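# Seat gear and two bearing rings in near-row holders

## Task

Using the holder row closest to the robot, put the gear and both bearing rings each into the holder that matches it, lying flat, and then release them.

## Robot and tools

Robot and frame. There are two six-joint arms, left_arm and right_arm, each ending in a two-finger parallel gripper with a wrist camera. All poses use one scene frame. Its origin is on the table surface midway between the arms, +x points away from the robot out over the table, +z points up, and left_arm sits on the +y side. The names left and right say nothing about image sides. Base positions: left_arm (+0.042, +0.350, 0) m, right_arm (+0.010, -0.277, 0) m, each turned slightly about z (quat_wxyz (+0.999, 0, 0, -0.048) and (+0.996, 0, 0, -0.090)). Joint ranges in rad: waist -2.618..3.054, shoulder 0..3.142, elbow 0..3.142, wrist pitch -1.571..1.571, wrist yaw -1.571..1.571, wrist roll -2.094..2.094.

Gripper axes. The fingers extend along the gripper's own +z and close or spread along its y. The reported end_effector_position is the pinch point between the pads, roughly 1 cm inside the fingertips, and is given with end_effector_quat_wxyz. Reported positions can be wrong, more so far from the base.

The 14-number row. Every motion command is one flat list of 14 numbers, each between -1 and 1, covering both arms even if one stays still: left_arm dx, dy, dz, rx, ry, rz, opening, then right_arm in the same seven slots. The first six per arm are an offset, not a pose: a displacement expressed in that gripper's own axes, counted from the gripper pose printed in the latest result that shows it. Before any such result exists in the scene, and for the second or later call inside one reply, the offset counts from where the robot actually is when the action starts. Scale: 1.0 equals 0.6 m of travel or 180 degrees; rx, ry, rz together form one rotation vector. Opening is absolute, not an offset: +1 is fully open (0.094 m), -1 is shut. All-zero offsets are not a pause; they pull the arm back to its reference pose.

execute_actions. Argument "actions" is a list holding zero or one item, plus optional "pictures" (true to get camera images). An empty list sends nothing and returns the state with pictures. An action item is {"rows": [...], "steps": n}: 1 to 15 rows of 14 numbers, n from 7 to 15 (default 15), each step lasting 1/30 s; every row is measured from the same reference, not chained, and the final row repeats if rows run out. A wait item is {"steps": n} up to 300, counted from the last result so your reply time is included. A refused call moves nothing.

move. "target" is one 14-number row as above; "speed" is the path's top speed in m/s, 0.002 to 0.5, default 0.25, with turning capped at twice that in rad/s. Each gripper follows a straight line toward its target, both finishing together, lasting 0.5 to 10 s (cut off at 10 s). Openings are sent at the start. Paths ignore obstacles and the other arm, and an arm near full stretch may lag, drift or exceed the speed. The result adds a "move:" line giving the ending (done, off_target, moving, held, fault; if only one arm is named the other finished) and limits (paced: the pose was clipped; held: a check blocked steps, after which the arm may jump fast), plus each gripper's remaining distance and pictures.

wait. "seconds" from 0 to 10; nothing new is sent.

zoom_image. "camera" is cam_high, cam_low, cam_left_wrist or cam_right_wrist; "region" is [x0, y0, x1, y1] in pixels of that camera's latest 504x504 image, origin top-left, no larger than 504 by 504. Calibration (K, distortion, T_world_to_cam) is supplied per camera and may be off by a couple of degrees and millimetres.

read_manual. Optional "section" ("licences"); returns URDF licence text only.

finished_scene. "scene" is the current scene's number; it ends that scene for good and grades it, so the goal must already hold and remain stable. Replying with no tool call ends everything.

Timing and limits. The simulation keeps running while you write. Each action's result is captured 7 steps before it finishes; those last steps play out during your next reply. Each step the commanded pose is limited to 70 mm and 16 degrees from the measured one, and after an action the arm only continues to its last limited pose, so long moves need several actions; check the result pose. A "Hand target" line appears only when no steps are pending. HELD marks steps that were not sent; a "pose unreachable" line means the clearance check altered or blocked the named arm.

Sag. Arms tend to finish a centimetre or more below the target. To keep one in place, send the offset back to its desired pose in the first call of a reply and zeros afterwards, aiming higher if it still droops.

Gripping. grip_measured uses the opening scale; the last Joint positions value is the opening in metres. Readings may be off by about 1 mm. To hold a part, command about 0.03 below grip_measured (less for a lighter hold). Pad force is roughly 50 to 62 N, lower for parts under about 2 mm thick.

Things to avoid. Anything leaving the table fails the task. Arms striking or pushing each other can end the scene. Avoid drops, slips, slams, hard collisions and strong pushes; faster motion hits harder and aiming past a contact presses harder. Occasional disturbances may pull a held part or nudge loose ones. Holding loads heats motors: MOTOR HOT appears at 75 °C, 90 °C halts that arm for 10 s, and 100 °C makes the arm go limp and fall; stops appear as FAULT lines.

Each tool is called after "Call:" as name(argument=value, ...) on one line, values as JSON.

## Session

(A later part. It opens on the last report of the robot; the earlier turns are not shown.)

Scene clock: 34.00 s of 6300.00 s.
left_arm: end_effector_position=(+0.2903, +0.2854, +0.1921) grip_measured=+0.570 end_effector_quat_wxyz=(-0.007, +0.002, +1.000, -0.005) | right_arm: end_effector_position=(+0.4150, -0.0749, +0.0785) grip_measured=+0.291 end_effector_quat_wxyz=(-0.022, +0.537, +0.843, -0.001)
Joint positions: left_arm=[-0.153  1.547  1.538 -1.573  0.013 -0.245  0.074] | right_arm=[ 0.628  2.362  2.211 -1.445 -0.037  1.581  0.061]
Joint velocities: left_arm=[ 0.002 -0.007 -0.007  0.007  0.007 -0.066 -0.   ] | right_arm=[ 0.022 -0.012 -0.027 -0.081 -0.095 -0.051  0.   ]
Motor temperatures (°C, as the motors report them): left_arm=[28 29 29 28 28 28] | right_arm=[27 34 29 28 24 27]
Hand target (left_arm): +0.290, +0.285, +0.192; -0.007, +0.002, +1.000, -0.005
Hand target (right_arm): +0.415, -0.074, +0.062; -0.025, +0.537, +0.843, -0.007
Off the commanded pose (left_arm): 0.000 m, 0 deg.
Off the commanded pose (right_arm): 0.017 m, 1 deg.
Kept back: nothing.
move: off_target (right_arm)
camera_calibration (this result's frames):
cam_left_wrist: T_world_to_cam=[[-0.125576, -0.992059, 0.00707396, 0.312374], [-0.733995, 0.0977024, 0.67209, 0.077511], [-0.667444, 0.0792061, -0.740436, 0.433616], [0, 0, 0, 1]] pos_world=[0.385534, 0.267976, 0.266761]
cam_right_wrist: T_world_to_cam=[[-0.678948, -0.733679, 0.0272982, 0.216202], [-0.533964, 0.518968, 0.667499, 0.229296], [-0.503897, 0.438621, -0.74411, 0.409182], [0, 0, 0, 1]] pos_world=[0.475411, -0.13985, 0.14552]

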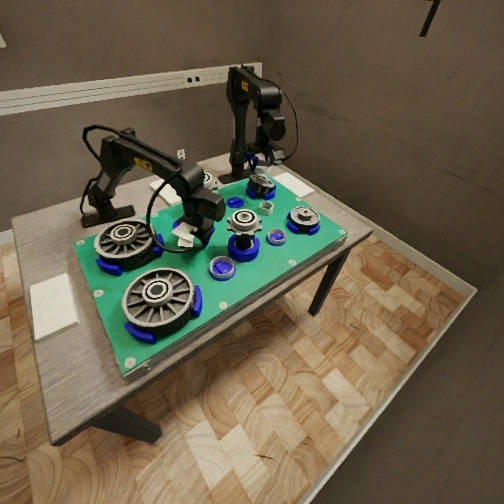

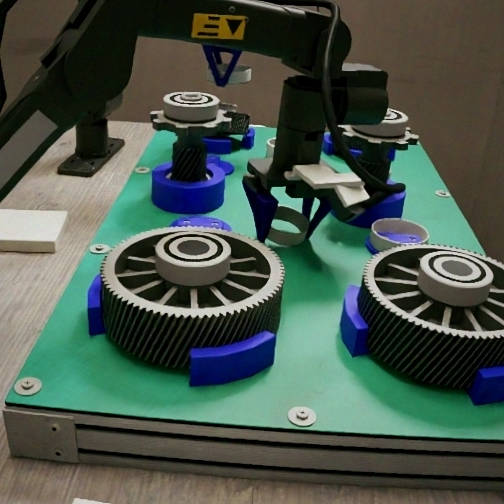

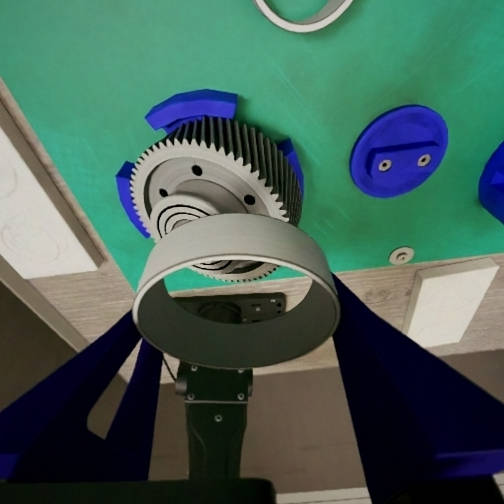

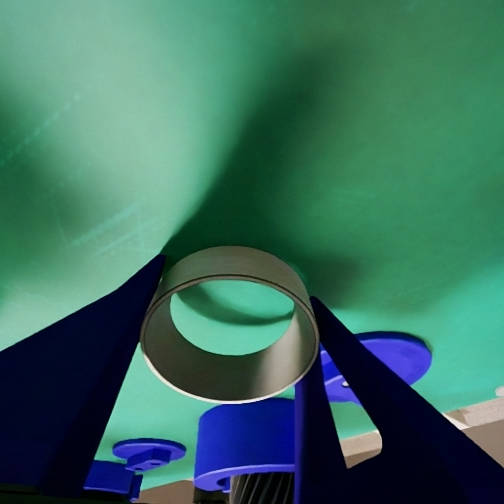

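Call:
move(target=[0,0,0,0,0,0,0.54,0,0,0,0,0,0,0.7])

Call:
move(target=[0,0,0,0,0,0,0.54,0,0,0.005,0,0,0,0.24])

Call:
move(target=[0,0,0,0,0,0,0.54,0.16,0.05,-0.03,0,0,0,0.24], speed=0.1)

Scene clock: 35.03 s of 6300.00 s.
left_arm: end_effector_position=(+0.2903, +0.2854, +0.1921) grip_measured=+0.570 end_effector_quat_wxyz=(-0.007, +0.002, +1.000, -0.005) | right_arm: end_effector_position=(+0.4114, -0.0765, +0.0798) grip_measured=+0.698 end_effector_quat_wxyz=(-0.026, +0.537, +0.843, -0.006)
Joint positions: left_arm=[-0.153  1.547  1.538 -1.573  0.013 -0.245  0.074] | right_arm=[ 0.628  2.359  2.21  -1.46  -0.038  1.581  0.08 ]
Joint velocities: left_arm=[-0.007  0.012 -0.002  0.007 -0.007 -0.051 -0.   ] | right_arm=[ 0.002 -0.012  0.012  0.022  0.022 -0.081 -0.001]
Motor temperatures (°C, as the motors report them): left_arm=[28 29 29 28 28 28] | right_arm=[27 34 29 28 24 27]
Hand target (left_arm): +0.290, +0.285, +0.192; -0.007, +0.002, +1.000, -0.005
Hand target (right_arm): +0.415, -0.075, +0.079; -0.022, +0.537, +0.843, -0.001
Off the commanded pose (left_arm): 0.000 m, 0 deg.
Off the commanded pose (right_arm): 0.004 m, 1 deg.
Kept back: nothing.
move: done
camera_calibration (this result's frames):
cam_left_wrist: T_world_to_cam=[[-0.125576, -0.992059, 0.00707396, 0.312374], [-0.733995, 0.0977024, 0.67209, 0.077511], [-0.667444, 0.0792061, -0.740436, 0.433616], [0, 0, 0, 1]] pos_world=[0.385534, 0.267976, 0.266761]
cam_right_wrist: T_world_to_cam=[[-0.678553, -0.733493, 0.0394236, 0.211445], [-0.525671, 0.522384, 0.671406, 0.223887], [-0.513065, 0.43486, -0.740041, 0.412153], [0, 0, 0, 1]] pos_world=[0.472628, -0.141091, 0.146355]

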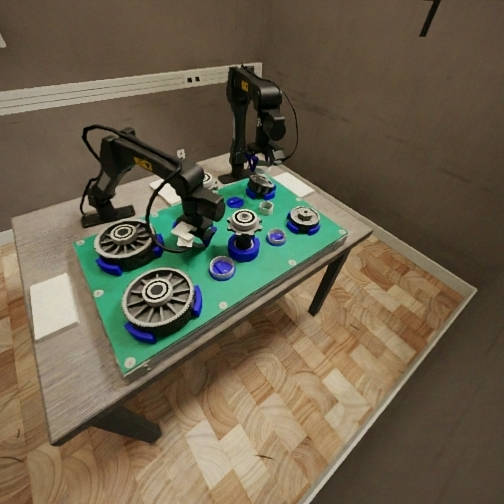

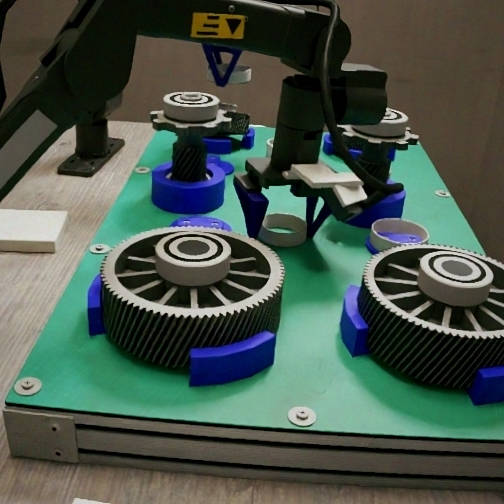

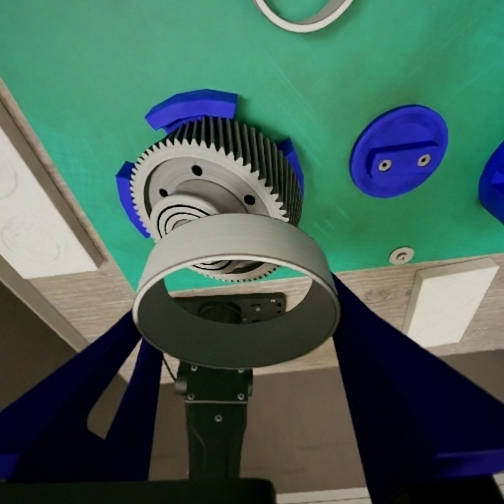

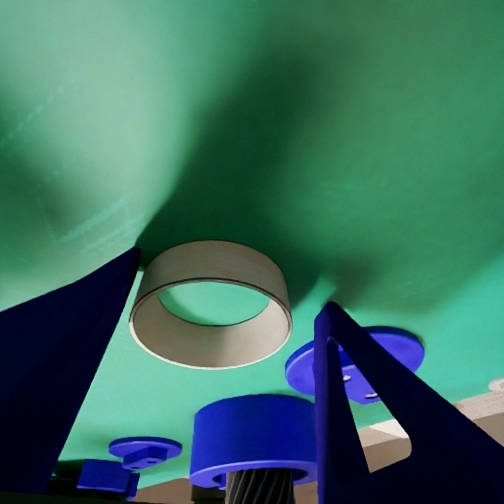

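Scene clock: 35.73 s of 6300.00 s.
left_arm: end_effector_position=(+0.2903, +0.2854, +0.1921) grip_measured=+0.570 end_effector_quat_wxyz=(-0.007, +0.002, +1.000, -0.005) | right_arm: end_effector_position=(+0.4147, -0.0748, +0.0798) grip_measured=+0.281 end_effector_quat_wxyz=(-0.022, +0.537, +0.843, +0.001)
Joint positions: left_arm=[-0.153  1.547  1.538 -1.573  0.013 -0.245  0.074] | right_arm=[ 0.628  2.358  2.21  -1.445 -0.039  1.581  0.06 ]
Joint velocities: left_arm=[-0.007  0.007 -0.012  0.007 -0.051 -0.037  0.   ] | right_arm=[-0.002  0.002 -0.007  0.037 -0.007 -0.007  0.001]
Motor temperatures (°C, as the motors report them): left_arm=[28 29 29 28 28 28] | right_arm=[27 34 29 28 24 27]
Hand target (left_arm): +0.290, +0.285, +0.192; -0.007, +0.002, +1.000, -0.005
Hand target (right_arm): +0.411, -0.076, +0.077; -0.026, +0.537, +0.843, -0.006
Off the commanded pose (left_arm): 0.000 m, 0 deg.
Off the commanded pose (right_arm): 0.005 m, 1 deg.
Kept back: nothing.
move: done
camera_calibration (this result's frames):
cam_left_wrist: T_world_to_cam=[[-0.125576, -0.992059, 0.00707396, 0.312374], [-0.733995, 0.0977024, 0.67209, 0.077511], [-0.667444, 0.0792061, -0.740436, 0.433616], [0, 0, 0, 1]] pos_world=[0.385534, 0.267976, 0.266761]
cam_right_wrist: T_world_to_cam=[[-0.679002, -0.733712, 0.0249639, 0.216263], [-0.534654, 0.517518, 0.668073, 0.228303], [-0.503092, 0.440276, -0.743677, 0.409688], [0, 0, 0, 1]] pos_world=[0.475017, -0.139852, 0.146754]

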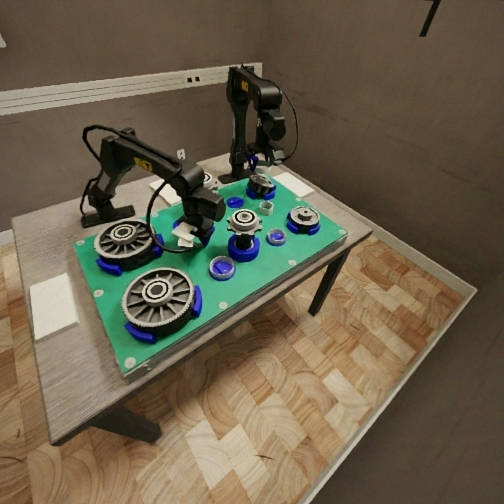

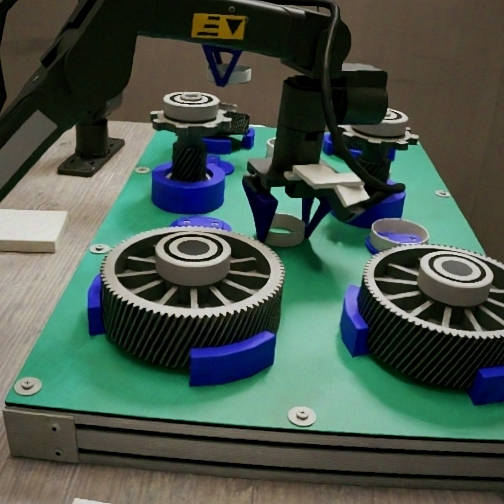

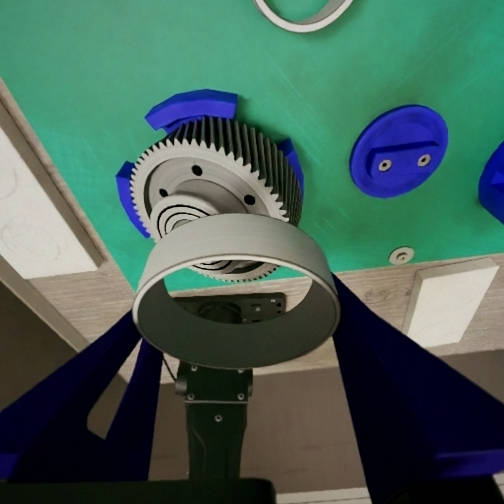

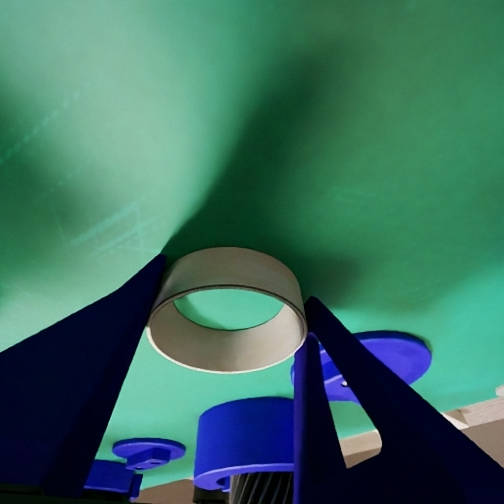

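Scene clock: 37.13 s of 6300.00 s.
left_arm: end_effector_position=(+0.2903, +0.2854, +0.1921) grip_measured=+0.570 end_effector_quat_wxyz=(-0.007, +0.002, +1.000, -0.005) | right_arm: end_effector_position=(+0.3970, +0.0233, +0.0903) grip_measured=+0.281 end_effector_quat_wxyz=(-0.015, +0.534, +0.845, +0.029)
Joint positions: left_arm=[-0.153  1.547  1.538 -1.573  0.013 -0.245  0.074] | right_arm=[ 0.822  2.532  2.566 -1.561 -0.048  1.769  0.06 ]
Joint velocities: left_arm=[-0.007 -0.007 -0.007 -0.022  0.037 -0.007 -0.001] | right_arm=[ 0.002  0.002  0.002 -0.037 -0.022  0.051  0.   ]
Motor temperatures (°C, as the motors report them): left_arm=[28 29 29 28 28 28] | right_arm=[27 34 29 28 24 27]
Hand target (left_arm): +0.290, +0.285, +0.192; -0.007, +0.002, +1.000, -0.005
Hand target (right_arm): +0.400, +0.024, +0.101; -0.008, +0.538, +0.842, +0.040
Off the commanded pose (left_arm): 0.000 m, 0 deg.
Off the commanded pose (right_arm): 0.012 m, 3 deg.
joint sent to its limit (right arm) — the command would take joint 4 (wrist pitch) past its lower limit, so that joint was sent only as far as its limit.
Kept back: nothing.
move: off_target (right_arm)
camera_calibration (this result's frames):
cam_left_wrist: T_world_to_cam=[[-0.125576, -0.992059, 0.00707396, 0.312374], [-0.733995, 0.0977024, 0.67209, 0.077511], [-0.667444, 0.0792061, -0.740436, 0.433616], [0, 0, 0, 1]] pos_world=[0.385534, 0.267976, 0.266761]
cam_right_wrist: T_world_to_cam=[[-0.674145, -0.737787, -0.0346158, 0.279561], [-0.567308, 0.487222, 0.66391, 0.175178], [-0.472959, 0.46721, -0.747011, 0.353135], [0, 0, 0, 1]] pos_world=[0.454863, -0.044082, 0.157171]

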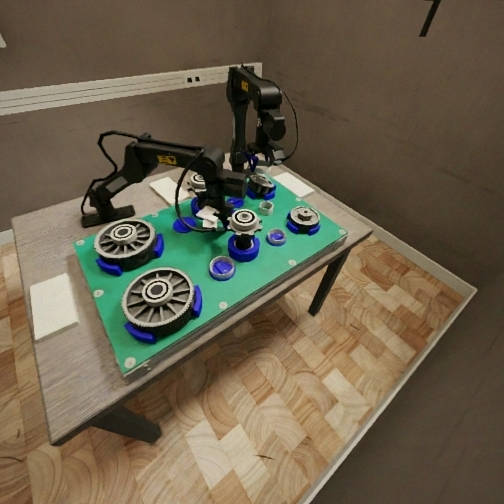

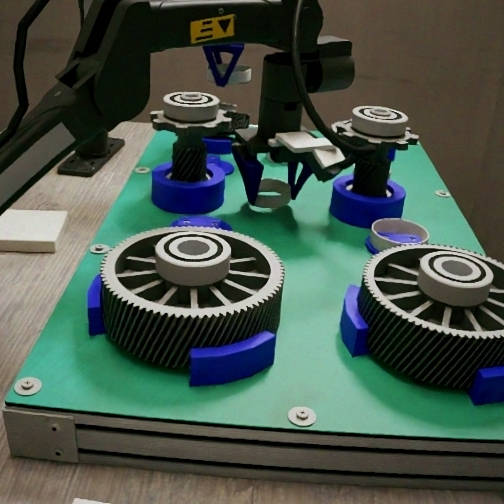

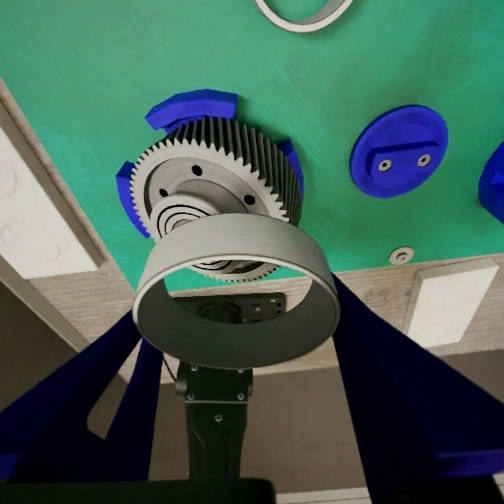

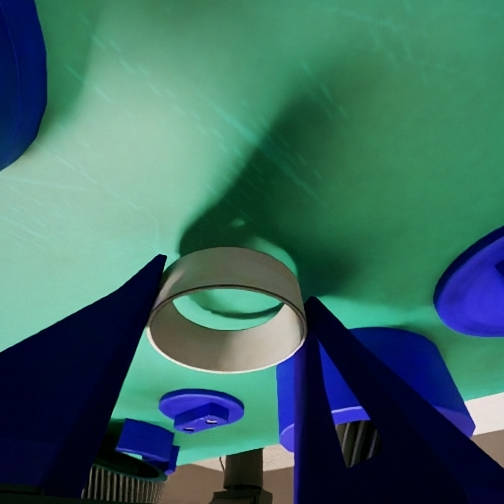

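Call:
move(target=[0,0,0,0,0,0,0.54,0.065,0.055,0.022,0,0,0,0.24], speed=0.07)

Call:
move(target=[0,0,0,0,0,0,0.54,0,0,0,0,0,0,0.5])

Call:
move(target=[0,0,0,0,0,0,0.54,0,0,-0.08,0,0,0,0.5], speed=0.1)

Call:
move(target=[0,0,0,0,0,0,0.54,-0.4,-0.15,-0.1,0,0,0,0.5])

Scene clock: 38.53 s of 6300.00 s.
left_arm: end_effector_position=(+0.2903, +0.2854, +0.1921) grip_measured=+0.570 end_effector_quat_wxyz=(-0.007, +0.002, +1.000, -0.005) | right_arm: end_effector_position=(+0.4095, +0.0683, +0.0843) grip_measured=+0.281 end_effector_quat_wxyz=(-0.000, +0.534, +0.842, +0.080)
Joint positions: left_arm=[-0.153  1.547  1.538 -1.573  0.013 -0.245  0.074] | right_arm=[ 0.876  2.693  2.846 -1.572 -0.049  1.829  0.06 ]
Joint velocities: left_arm=[-0.007 -0.002 -0.002  0.051  0.007  0.022 -0.001] | right_arm=[-0.007  0.012  0.002 -0.051  0.081  0.095  0.001]
Motor temperatures (°C, as the motors report them): left_arm=[28 29 29 28 28 28] | right_arm=[27 35 29 28 24 27]
Hand target (left_arm): +0.290, +0.285, +0.192; -0.007, +0.002, +1.000, -0.005
Hand target (right_arm): +0.409, +0.073, +0.080; +0.001, +0.534, +0.842, +0.079
Off the commanded pose (left_arm): 0.000 m, 0 deg.
Off the commanded pose (right_arm): 0.006 m, 6 deg.
joint sent to its limit (right arm) — the command would take joint 4 (wrist pitch) past its lower limit, so that joint was sent only as far as its limit.
Kept back: nothing.
move: off_target (right_arm)
camera_calibration (this result's frames):
cam_left_wrist: T_world_to_cam=[[-0.125576, -0.992059, 0.00707396, 0.312374], [-0.733995, 0.0977024, 0.67209, 0.077511], [-0.667444, 0.0792061, -0.740436, 0.433616], [0, 0, 0, 1]] pos_world=[0.385534, 0.267976, 0.266761]
cam_right_wrist: T_world_to_cam=[[-0.67135, -0.72814, -0.138207, 0.327894], [-0.615828, 0.444297, 0.650658, 0.188225], [-0.412366, 0.521931, -0.746688, 0.304978], [0, 0, 0, 1]] pos_world=[0.461809, -0.00405259, 0.15057]

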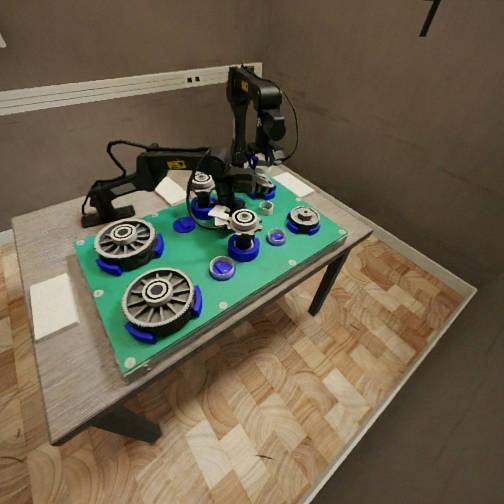

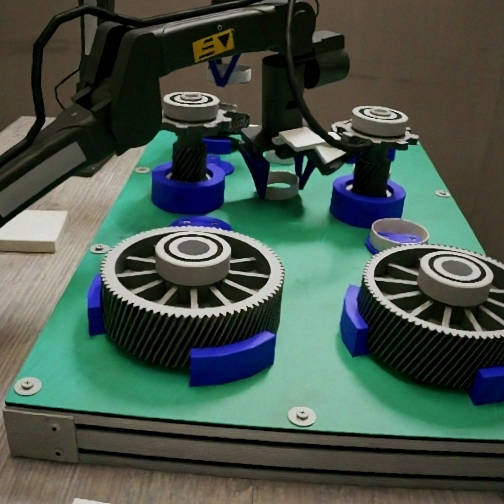

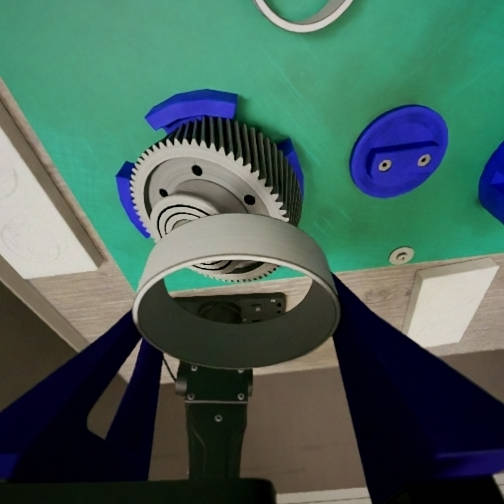

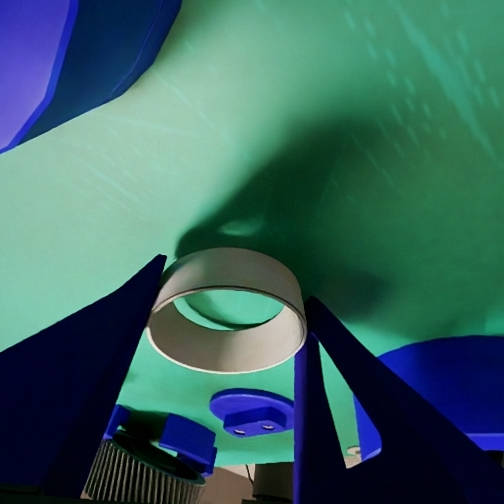

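Scene clock: 39.03 s of 6300.00 s.
left_arm: end_effector_position=(+0.2903, +0.2854, +0.1921) grip_measured=+0.570 end_effector_quat_wxyz=(-0.007, +0.002, +1.000, -0.005) | right_arm: end_effector_position=(+0.4099, +0.0689, +0.0844) grip_measured=+0.498 end_effector_quat_wxyz=(-0.001, +0.534, +0.842, +0.081)
Joint positions: left_arm=[-0.153  1.547  1.538 -1.573  0.013 -0.245  0.074] | right_arm=[ 0.876  2.693  2.846 -1.569 -0.051  1.829  0.07 ]
Joint velocities: left_arm=[-0.002 -0.022  0.002  0.007 -0.037  0.007 -0.001] | right_arm=[-0.002  0.012  0.002 -0.022 -0.007  0.007  0.001]
Motor temperatures (°C, as the motors report them): left_arm=[28 29 29 28 28 28] | right_arm=[27 35 29 28 24 27]
Hand target (left_arm): +0.290, +0.285, +0.192; -0.007, +0.002, +1.000, -0.005
Hand target (right_arm): +0.410, +0.068, +0.084; -0.000, +0.534, +0.842, +0.080
Off the commanded pose (left_arm): 0.000 m, 0 deg.
Off the commanded pose (right_arm): 0.001 m, 0 deg.
Kept back: nothing.
move: done
camera_calibration (this result's frames):
cam_left_wrist: T_world_to_cam=[[-0.125576, -0.992059, 0.00707396, 0.312374], [-0.733995, 0.0977024, 0.67209, 0.077511], [-0.667444, 0.0792061, -0.740436, 0.433616], [0, 0, 0, 1]] pos_world=[0.385534, 0.267976, 0.266761]
cam_right_wrist: T_world_to_cam=[[-0.671311, -0.727638, -0.141012, 0.328773], [-0.616437, 0.442497, 0.651308, 0.188393], [-0.411519, 0.524155, -0.745596, 0.304279], [0, 0, 0, 1]] pos_world=[0.462058, -0.00362486, 0.150528]

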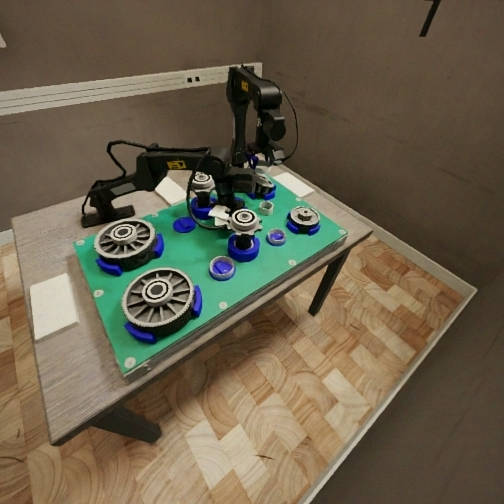

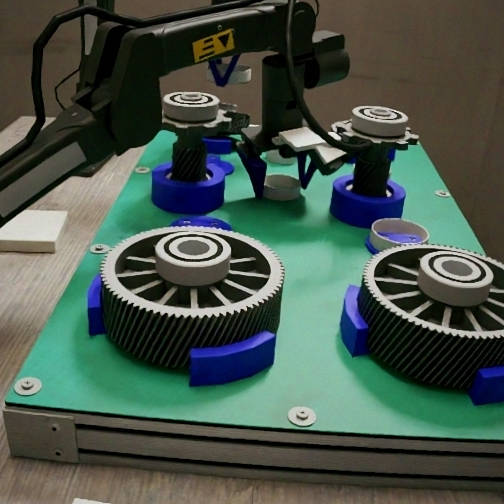

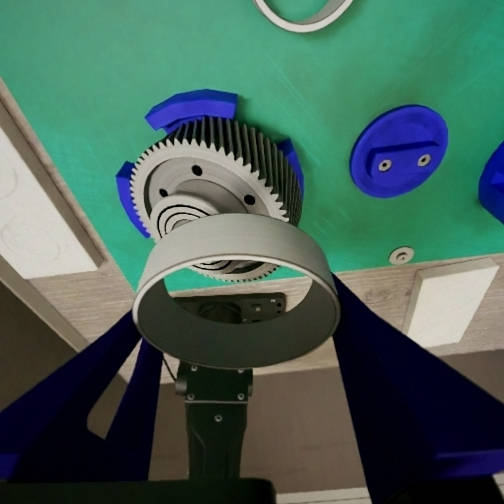

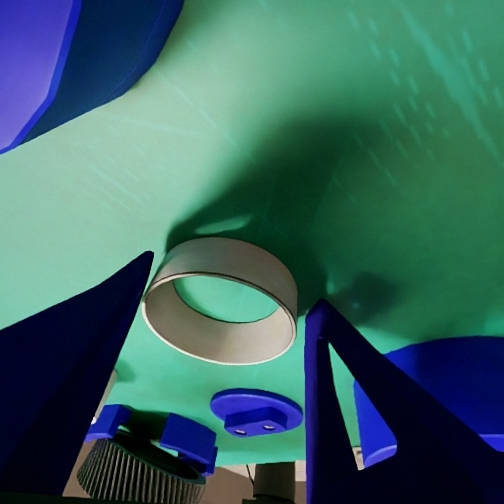

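Scene clock: 39.93 s of 6300.00 s.
left_arm: end_effector_position=(+0.2903, +0.2854, +0.1921) grip_measured=+0.570 end_effector_quat_wxyz=(-0.007, +0.002, +1.000, -0.005) | right_arm: end_effector_position=(+0.4055, +0.0661, +0.1205) grip_measured=+0.499 end_effector_quat_wxyz=(+0.005, +0.532, +0.840, +0.105)
Joint positions: left_arm=[-0.153  1.547  1.538 -1.573  0.013 -0.245  0.074] | right_arm=[ 0.876  2.596  2.799 -1.569 -0.054  1.829  0.07 ]
Joint velocities: left_arm=[-0.002 -0.007  0.002  0.022  0.007 -0.037 -0.   ] | right_arm=[-0.017 -0.002 -0.037 -0.022 -0.022 -0.022 -0.001]
Motor temperatures (°C, as the motors report them): left_arm=[28 28 29 28 28 28] | right_arm=[27 35 29 28 24 27]
Hand target (left_arm): +0.290, +0.285, +0.192; -0.007, +0.002, +1.000, -0.005
Hand target (right_arm): +0.406, +0.062, +0.131; +0.009, +0.533, +0.839, +0.112
Off the commanded pose (left_arm): 0.000 m, 0 deg.
Off the commanded pose (right_arm): 0.012 m, 3 deg.
joint sent to its limit (right arm) — the command would take joint 4 (wrist pitch) past its lower limit, so that joint was sent only as far as its limit.
Kept back: nothing.
move: off_target (right_arm)
camera_calibration (this result's frames):
cam_left_wrist: T_world_to_cam=[[-0.125576, -0.992059, 0.00707396, 0.312374], [-0.733995, 0.0977024, 0.67209, 0.077511], [-0.667444, 0.0792061, -0.740436, 0.433616], [0, 0, 0, 1]] pos_world=[0.385534, 0.267976, 0.266761]
cam_right_wrist: T_world_to_cam=[[-0.664921, -0.722362, -0.18993, 0.33188], [-0.639965, 0.419868, 0.643549, 0.175477], [-0.38513, 0.549458, -0.741465, 0.317968], [0, 0, 0, 1]] pos_world=[0.455432, -0.00864956, 0.185868]

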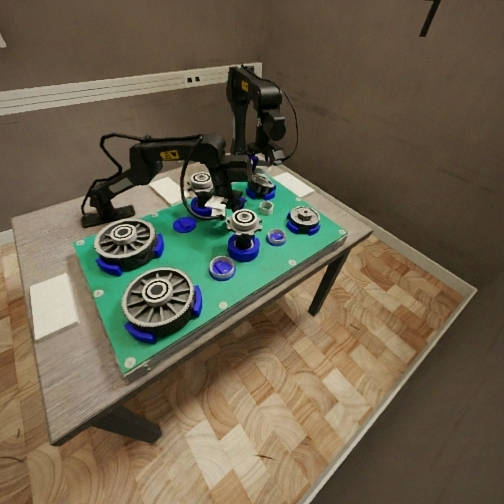

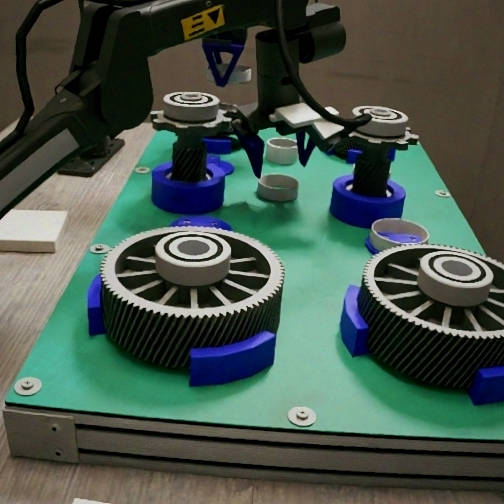

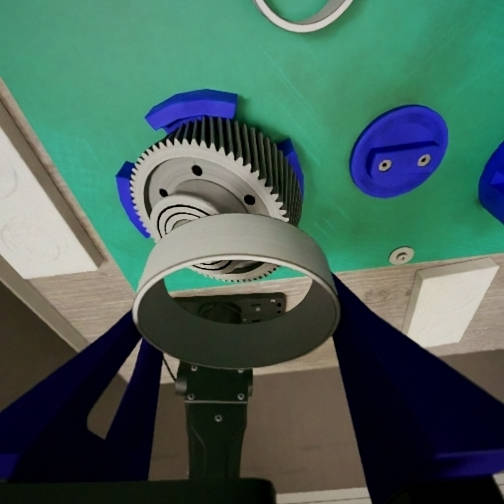

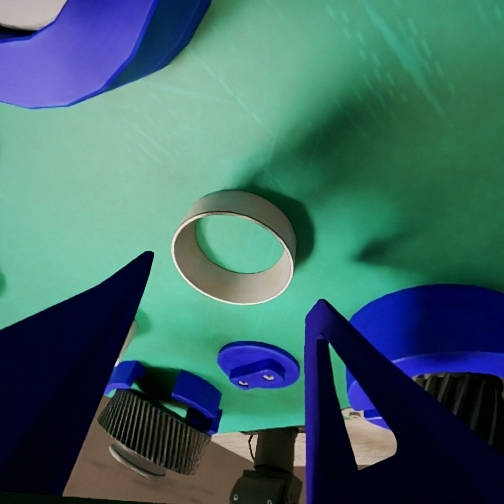

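Scene clock: 41.63 s of 6300.00 s.
left_arm: end_effector_position=(+0.2903, +0.2854, +0.1921) grip_measured=+0.570 end_effector_quat_wxyz=(-0.007, +0.002, +1.000, -0.005) | right_arm: end_effector_position=(+0.4261, -0.1884, +0.1286) grip_measured=+0.499 end_effector_quat_wxyz=(-0.011, +0.532, +0.840, +0.103)
Joint positions: left_arm=[-0.153  1.547  1.538 -1.573  0.013 -0.245  0.074] | right_arm=[ 0.318  2.061  1.906 -1.298 -0.172  1.277  0.07 ]
Joint velocities: left_arm=[-0.012  0.032  0.017  0.007 -0.095 -0.051  0.   ] | right_arm=[ 0.007  0.002 -0.007 -0.037 -0.037 -0.037  0.001]
Motor temperatures (°C, as the motors report them): left_arm=[28 28 29 28 28 28] | right_arm=[27 36 29 28 24 27]
Hand target (left_arm): +0.290, +0.285, +0.192; -0.007, +0.002, +1.000, -0.005
Hand target (right_arm): +0.426, -0.196, +0.139; +0.006, +0.532, +0.841, +0.103
Off the commanded pose (left_arm): 0.000 m, 0 deg.
Off the commanded pose (right_arm): 0.013 m, 2 deg.
Kept back: nothing.
move: off_target (right_arm)
camera_calibration (this result's frames):
cam_left_wrist: T_world_to_cam=[[-0.125576, -0.992059, 0.00707396, 0.312374], [-0.733995, 0.0977024, 0.67209, 0.077511], [-0.667444, 0.0792061, -0.740436, 0.433616], [0, 0, 0, 1]] pos_world=[0.385534, 0.267976, 0.266761]
cam_right_wrist: T_world_to_cam=[[-0.668813, -0.721294, -0.180067, 0.163835], [-0.621284, 0.409264, 0.668214, 0.277137], [-0.408284, 0.558783, -0.721849, 0.480879], [0, 0, 0, 1]] pos_world=[0.478091, -0.263956, 0.191437]

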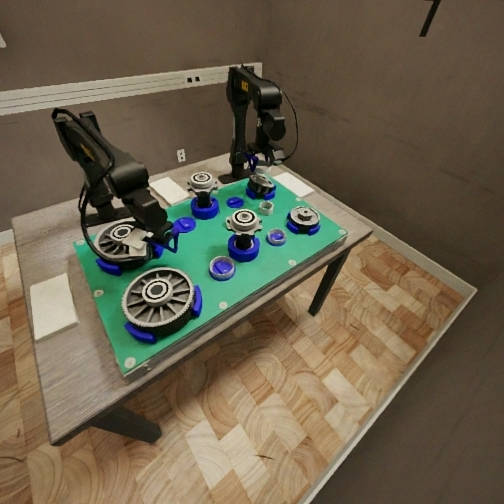

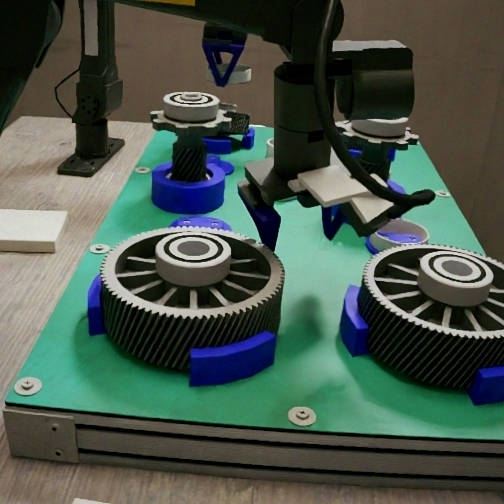

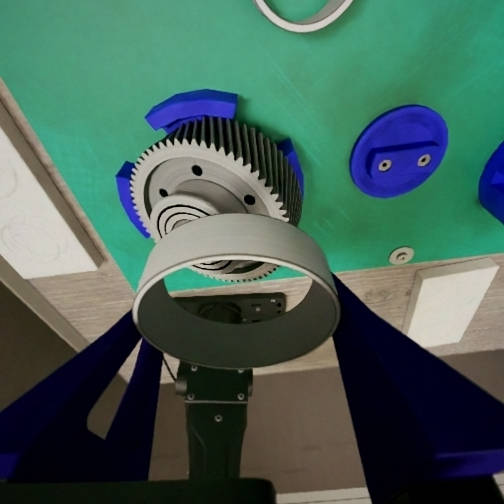

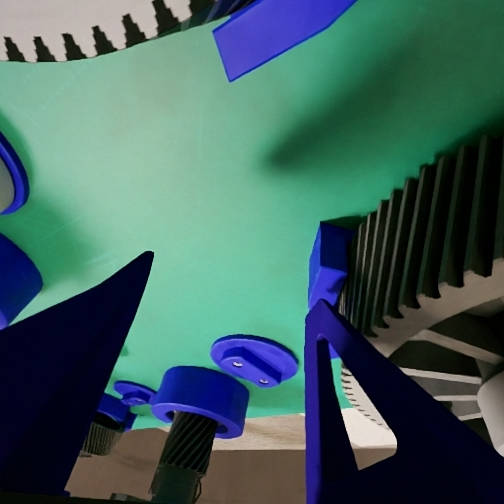

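Call:
move(target=[-0.183,-0.42,-0.06,0,0,0.36,0.54,-0.3,-0.15,-0.25,0,0,0,0.5])

Scene clock: 44.73 s of 6300.00 s.
left_arm: end_effector_position=(+0.4037, +0.0407, +0.2230) grip_measured=+0.570 end_effector_quat_wxyz=(+0.154, +0.518, +0.841, -0.030) | right_arm: end_effector_position=(+0.4100, -0.4159, +0.2141) grip_measured=+0.499 end_effector_quat_wxyz=(+0.073, +0.547, +0.825, +0.119)
Joint positions: left_arm=[-0.609  2.25   2.576 -1.582  0.012  0.398  0.074] | right_arm=[-0.243  2.071  2.256 -1.57  -0.211  0.767  0.07 ]
Joint velocities: left_arm=[ 0.002 -0.002  0.007  0.007  0.007  0.022 -0.   ] | right_arm=[-0.012 -0.002  0.002 -0.051 -0.007 -0.022 -0.   ]
Motor temperatures (°C, as the motors report them): left_arm=[28 29 29 28 28 28] | right_arm=[27 36 29 28 24 27]
Hand target (left_arm): +0.403, +0.037, +0.235; +0.171, +0.525, +0.833, -0.033
Hand target (right_arm): +0.410, -0.415, +0.236; +0.103, +0.539, +0.826, +0.126
Off the commanded pose (left_arm): 0.010 m, 18 deg; orientation clipped at the last step of the last action.
Off the commanded pose (right_arm): 0.024 m, 10 deg.
joint sent to its limit (left arm) — the command would take joint 4 (wrist pitch) past its lower limit, so that joint was sent only as far as its limit.
joint sent to its limit (right arm) — the command would take joint 4 (wrist pitch) past its lower limit, so that joint was sent only as far as its limit.
Kept back: nothing.
move: off_target (left_arm, right_arm); limits=paced
camera_calibration (this result's frames):
cam_left_wrist: T_world_to_cam=[[-0.923754, -0.35316, -0.148181, 0.414515], [-0.381953, 0.821093, 0.424167, 0.047638], [-0.0281283, 0.448424, -0.893378, 0.312617], [0, 0, 0, 1]] pos_world=[0.409899, -0.0329097, 0.320502]
cam_right_wrist: T_world_to_cam=[[-0.677601, -0.694183, -0.24283, 0.0326285], [-0.689243, 0.484262, 0.538919, 0.38984], [-0.256515, 0.532541, -0.806598, 0.608188], [0, 0, 0, 1]] pos_world=[0.446813, -0.49002, 0.288394]

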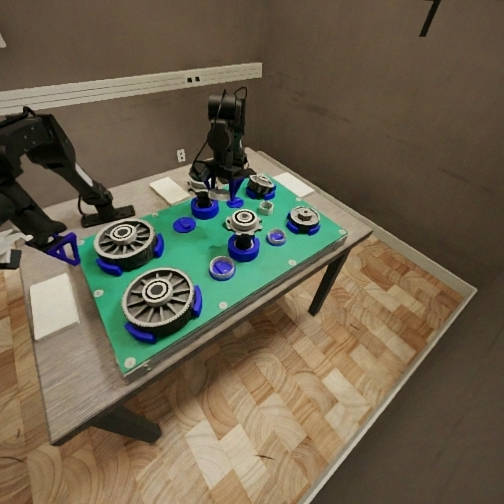

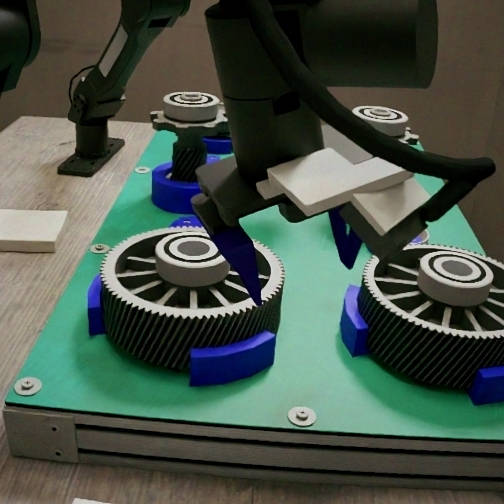

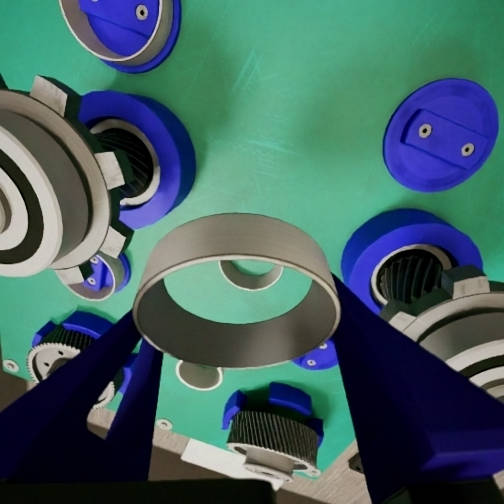

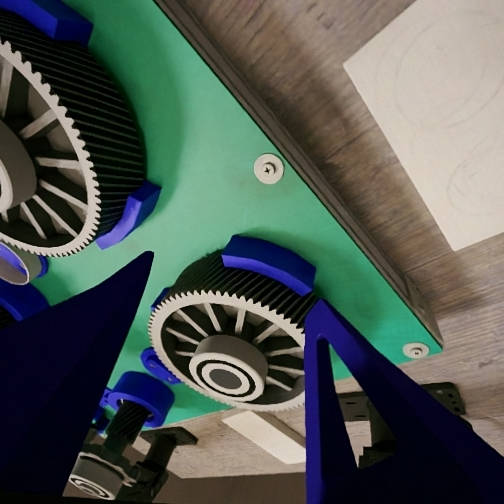

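Call:
move(target=[-0.126,-0.212,0.048,0.035,0.094,0,0.54,0,0,-0.03,0,0,0,0.5], speed=0.2)

Scene clock: 46.43 s of 6300.00 s.
left_arm: end_effector_position=(+0.3263, -0.0844, +0.1900) grip_measured=+0.570 end_effector_quat_wxyz=(+0.158, +0.528, +0.832, -0.064) | right_arm: end_effector_position=(+0.4099, -0.4159, +0.2141) grip_measured=+0.499 end_effector_quat_wxyz=(+0.073, +0.547, +0.825, +0.119)
Joint positions: left_arm=[-0.904  2.468  2.82  -1.581 -0.016  0.136  0.074] | right_arm=[-0.243  2.071  2.256 -1.57  -0.211  0.766  0.07 ]
Joint velocities: left_arm=[-0.007 -0.022 -0.007 -0.022 -0.022 -0.022 -0.   ] | right_arm=[-0.002 -0.002 -0.017  0.066 -0.051  0.022 -0.   ]
Motor temperatures (°C, as the motors report them): left_arm=[28 30 30 28 28 28] | right_arm=[27 36 29 28 24 27]
Hand target (left_arm): +0.331, -0.088, +0.206; +0.182, +0.518, +0.832, -0.080
Hand target (right_arm): +0.405, -0.418, +0.231; +0.093, +0.548, +0.822, +0.123
Off the commanded pose (left_arm): 0.015 m, 20 deg; orientation clipped at the last step of the last action.
Off the commanded pose (right_arm): 0.018 m, 0 deg.
elbow stopped short (left arm): the move would have taken joint 3 (elbow) straighter than the controller allows; a more bent joint 3 avoids this.
joint sent to its limit (right arm) — the command would take joint 4 (wrist pitch) past its lower limit, so that joint was sent only as far as its limit.
Kept back: nothing.
move: off_target (left_arm, right_arm); limits=paced
camera_calibration (this result's frames):
cam_left_wrist: T_world_to_cam=[[-0.939332, -0.326639, -0.104705, 0.292977], [-0.341151, 0.857906, 0.384206, 0.132129], [-0.0356701, 0.396617, -0.917291, 0.339713], [0, 0, 0, 1]] pos_world=[0.332396, -0.152393, 0.291527]
cam_right_wrist: T_world_to_cam=[[-0.67689, -0.694959, -0.242594, 0.0319288], [-0.68966, 0.483574, 0.539004, 0.38964], [-0.257273, 0.532154, -0.806612, 0.608285], [0, 0, 0, 1]] pos_world=[0.446827, -0.489932, 0.288378]

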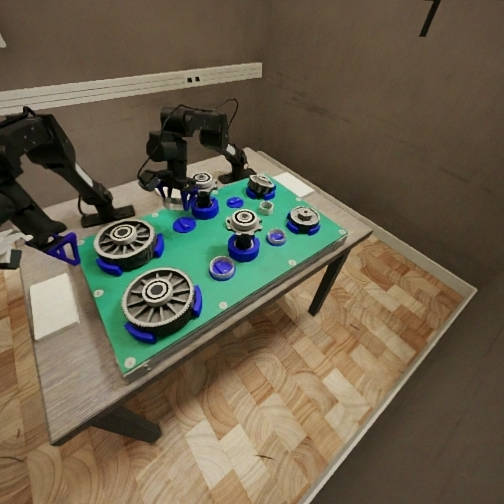

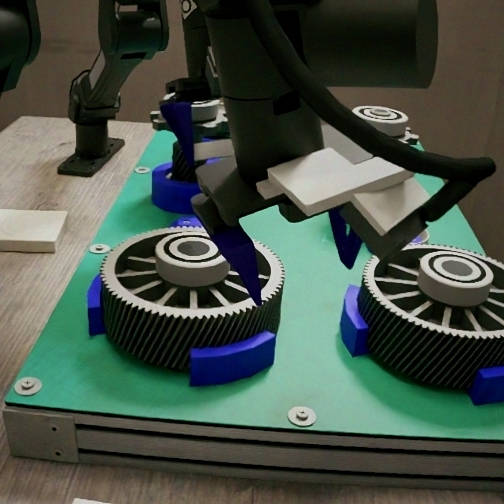

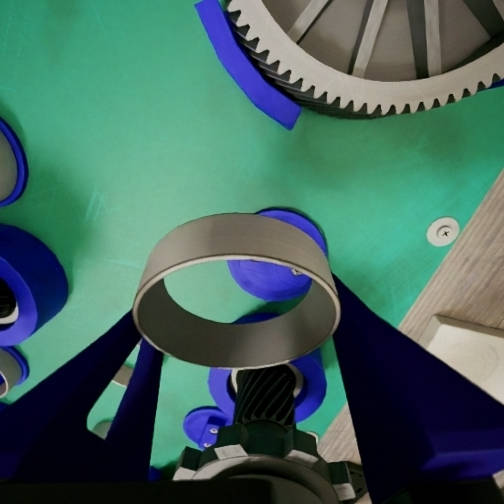

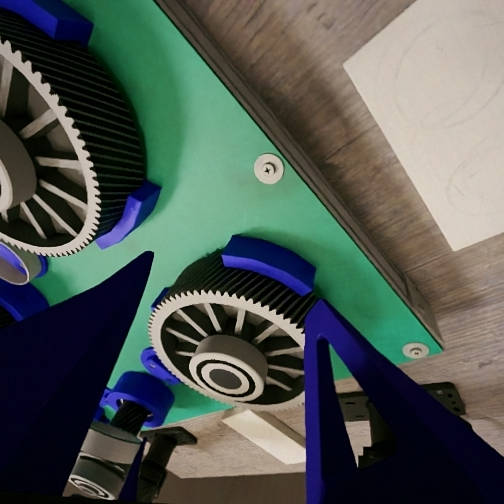

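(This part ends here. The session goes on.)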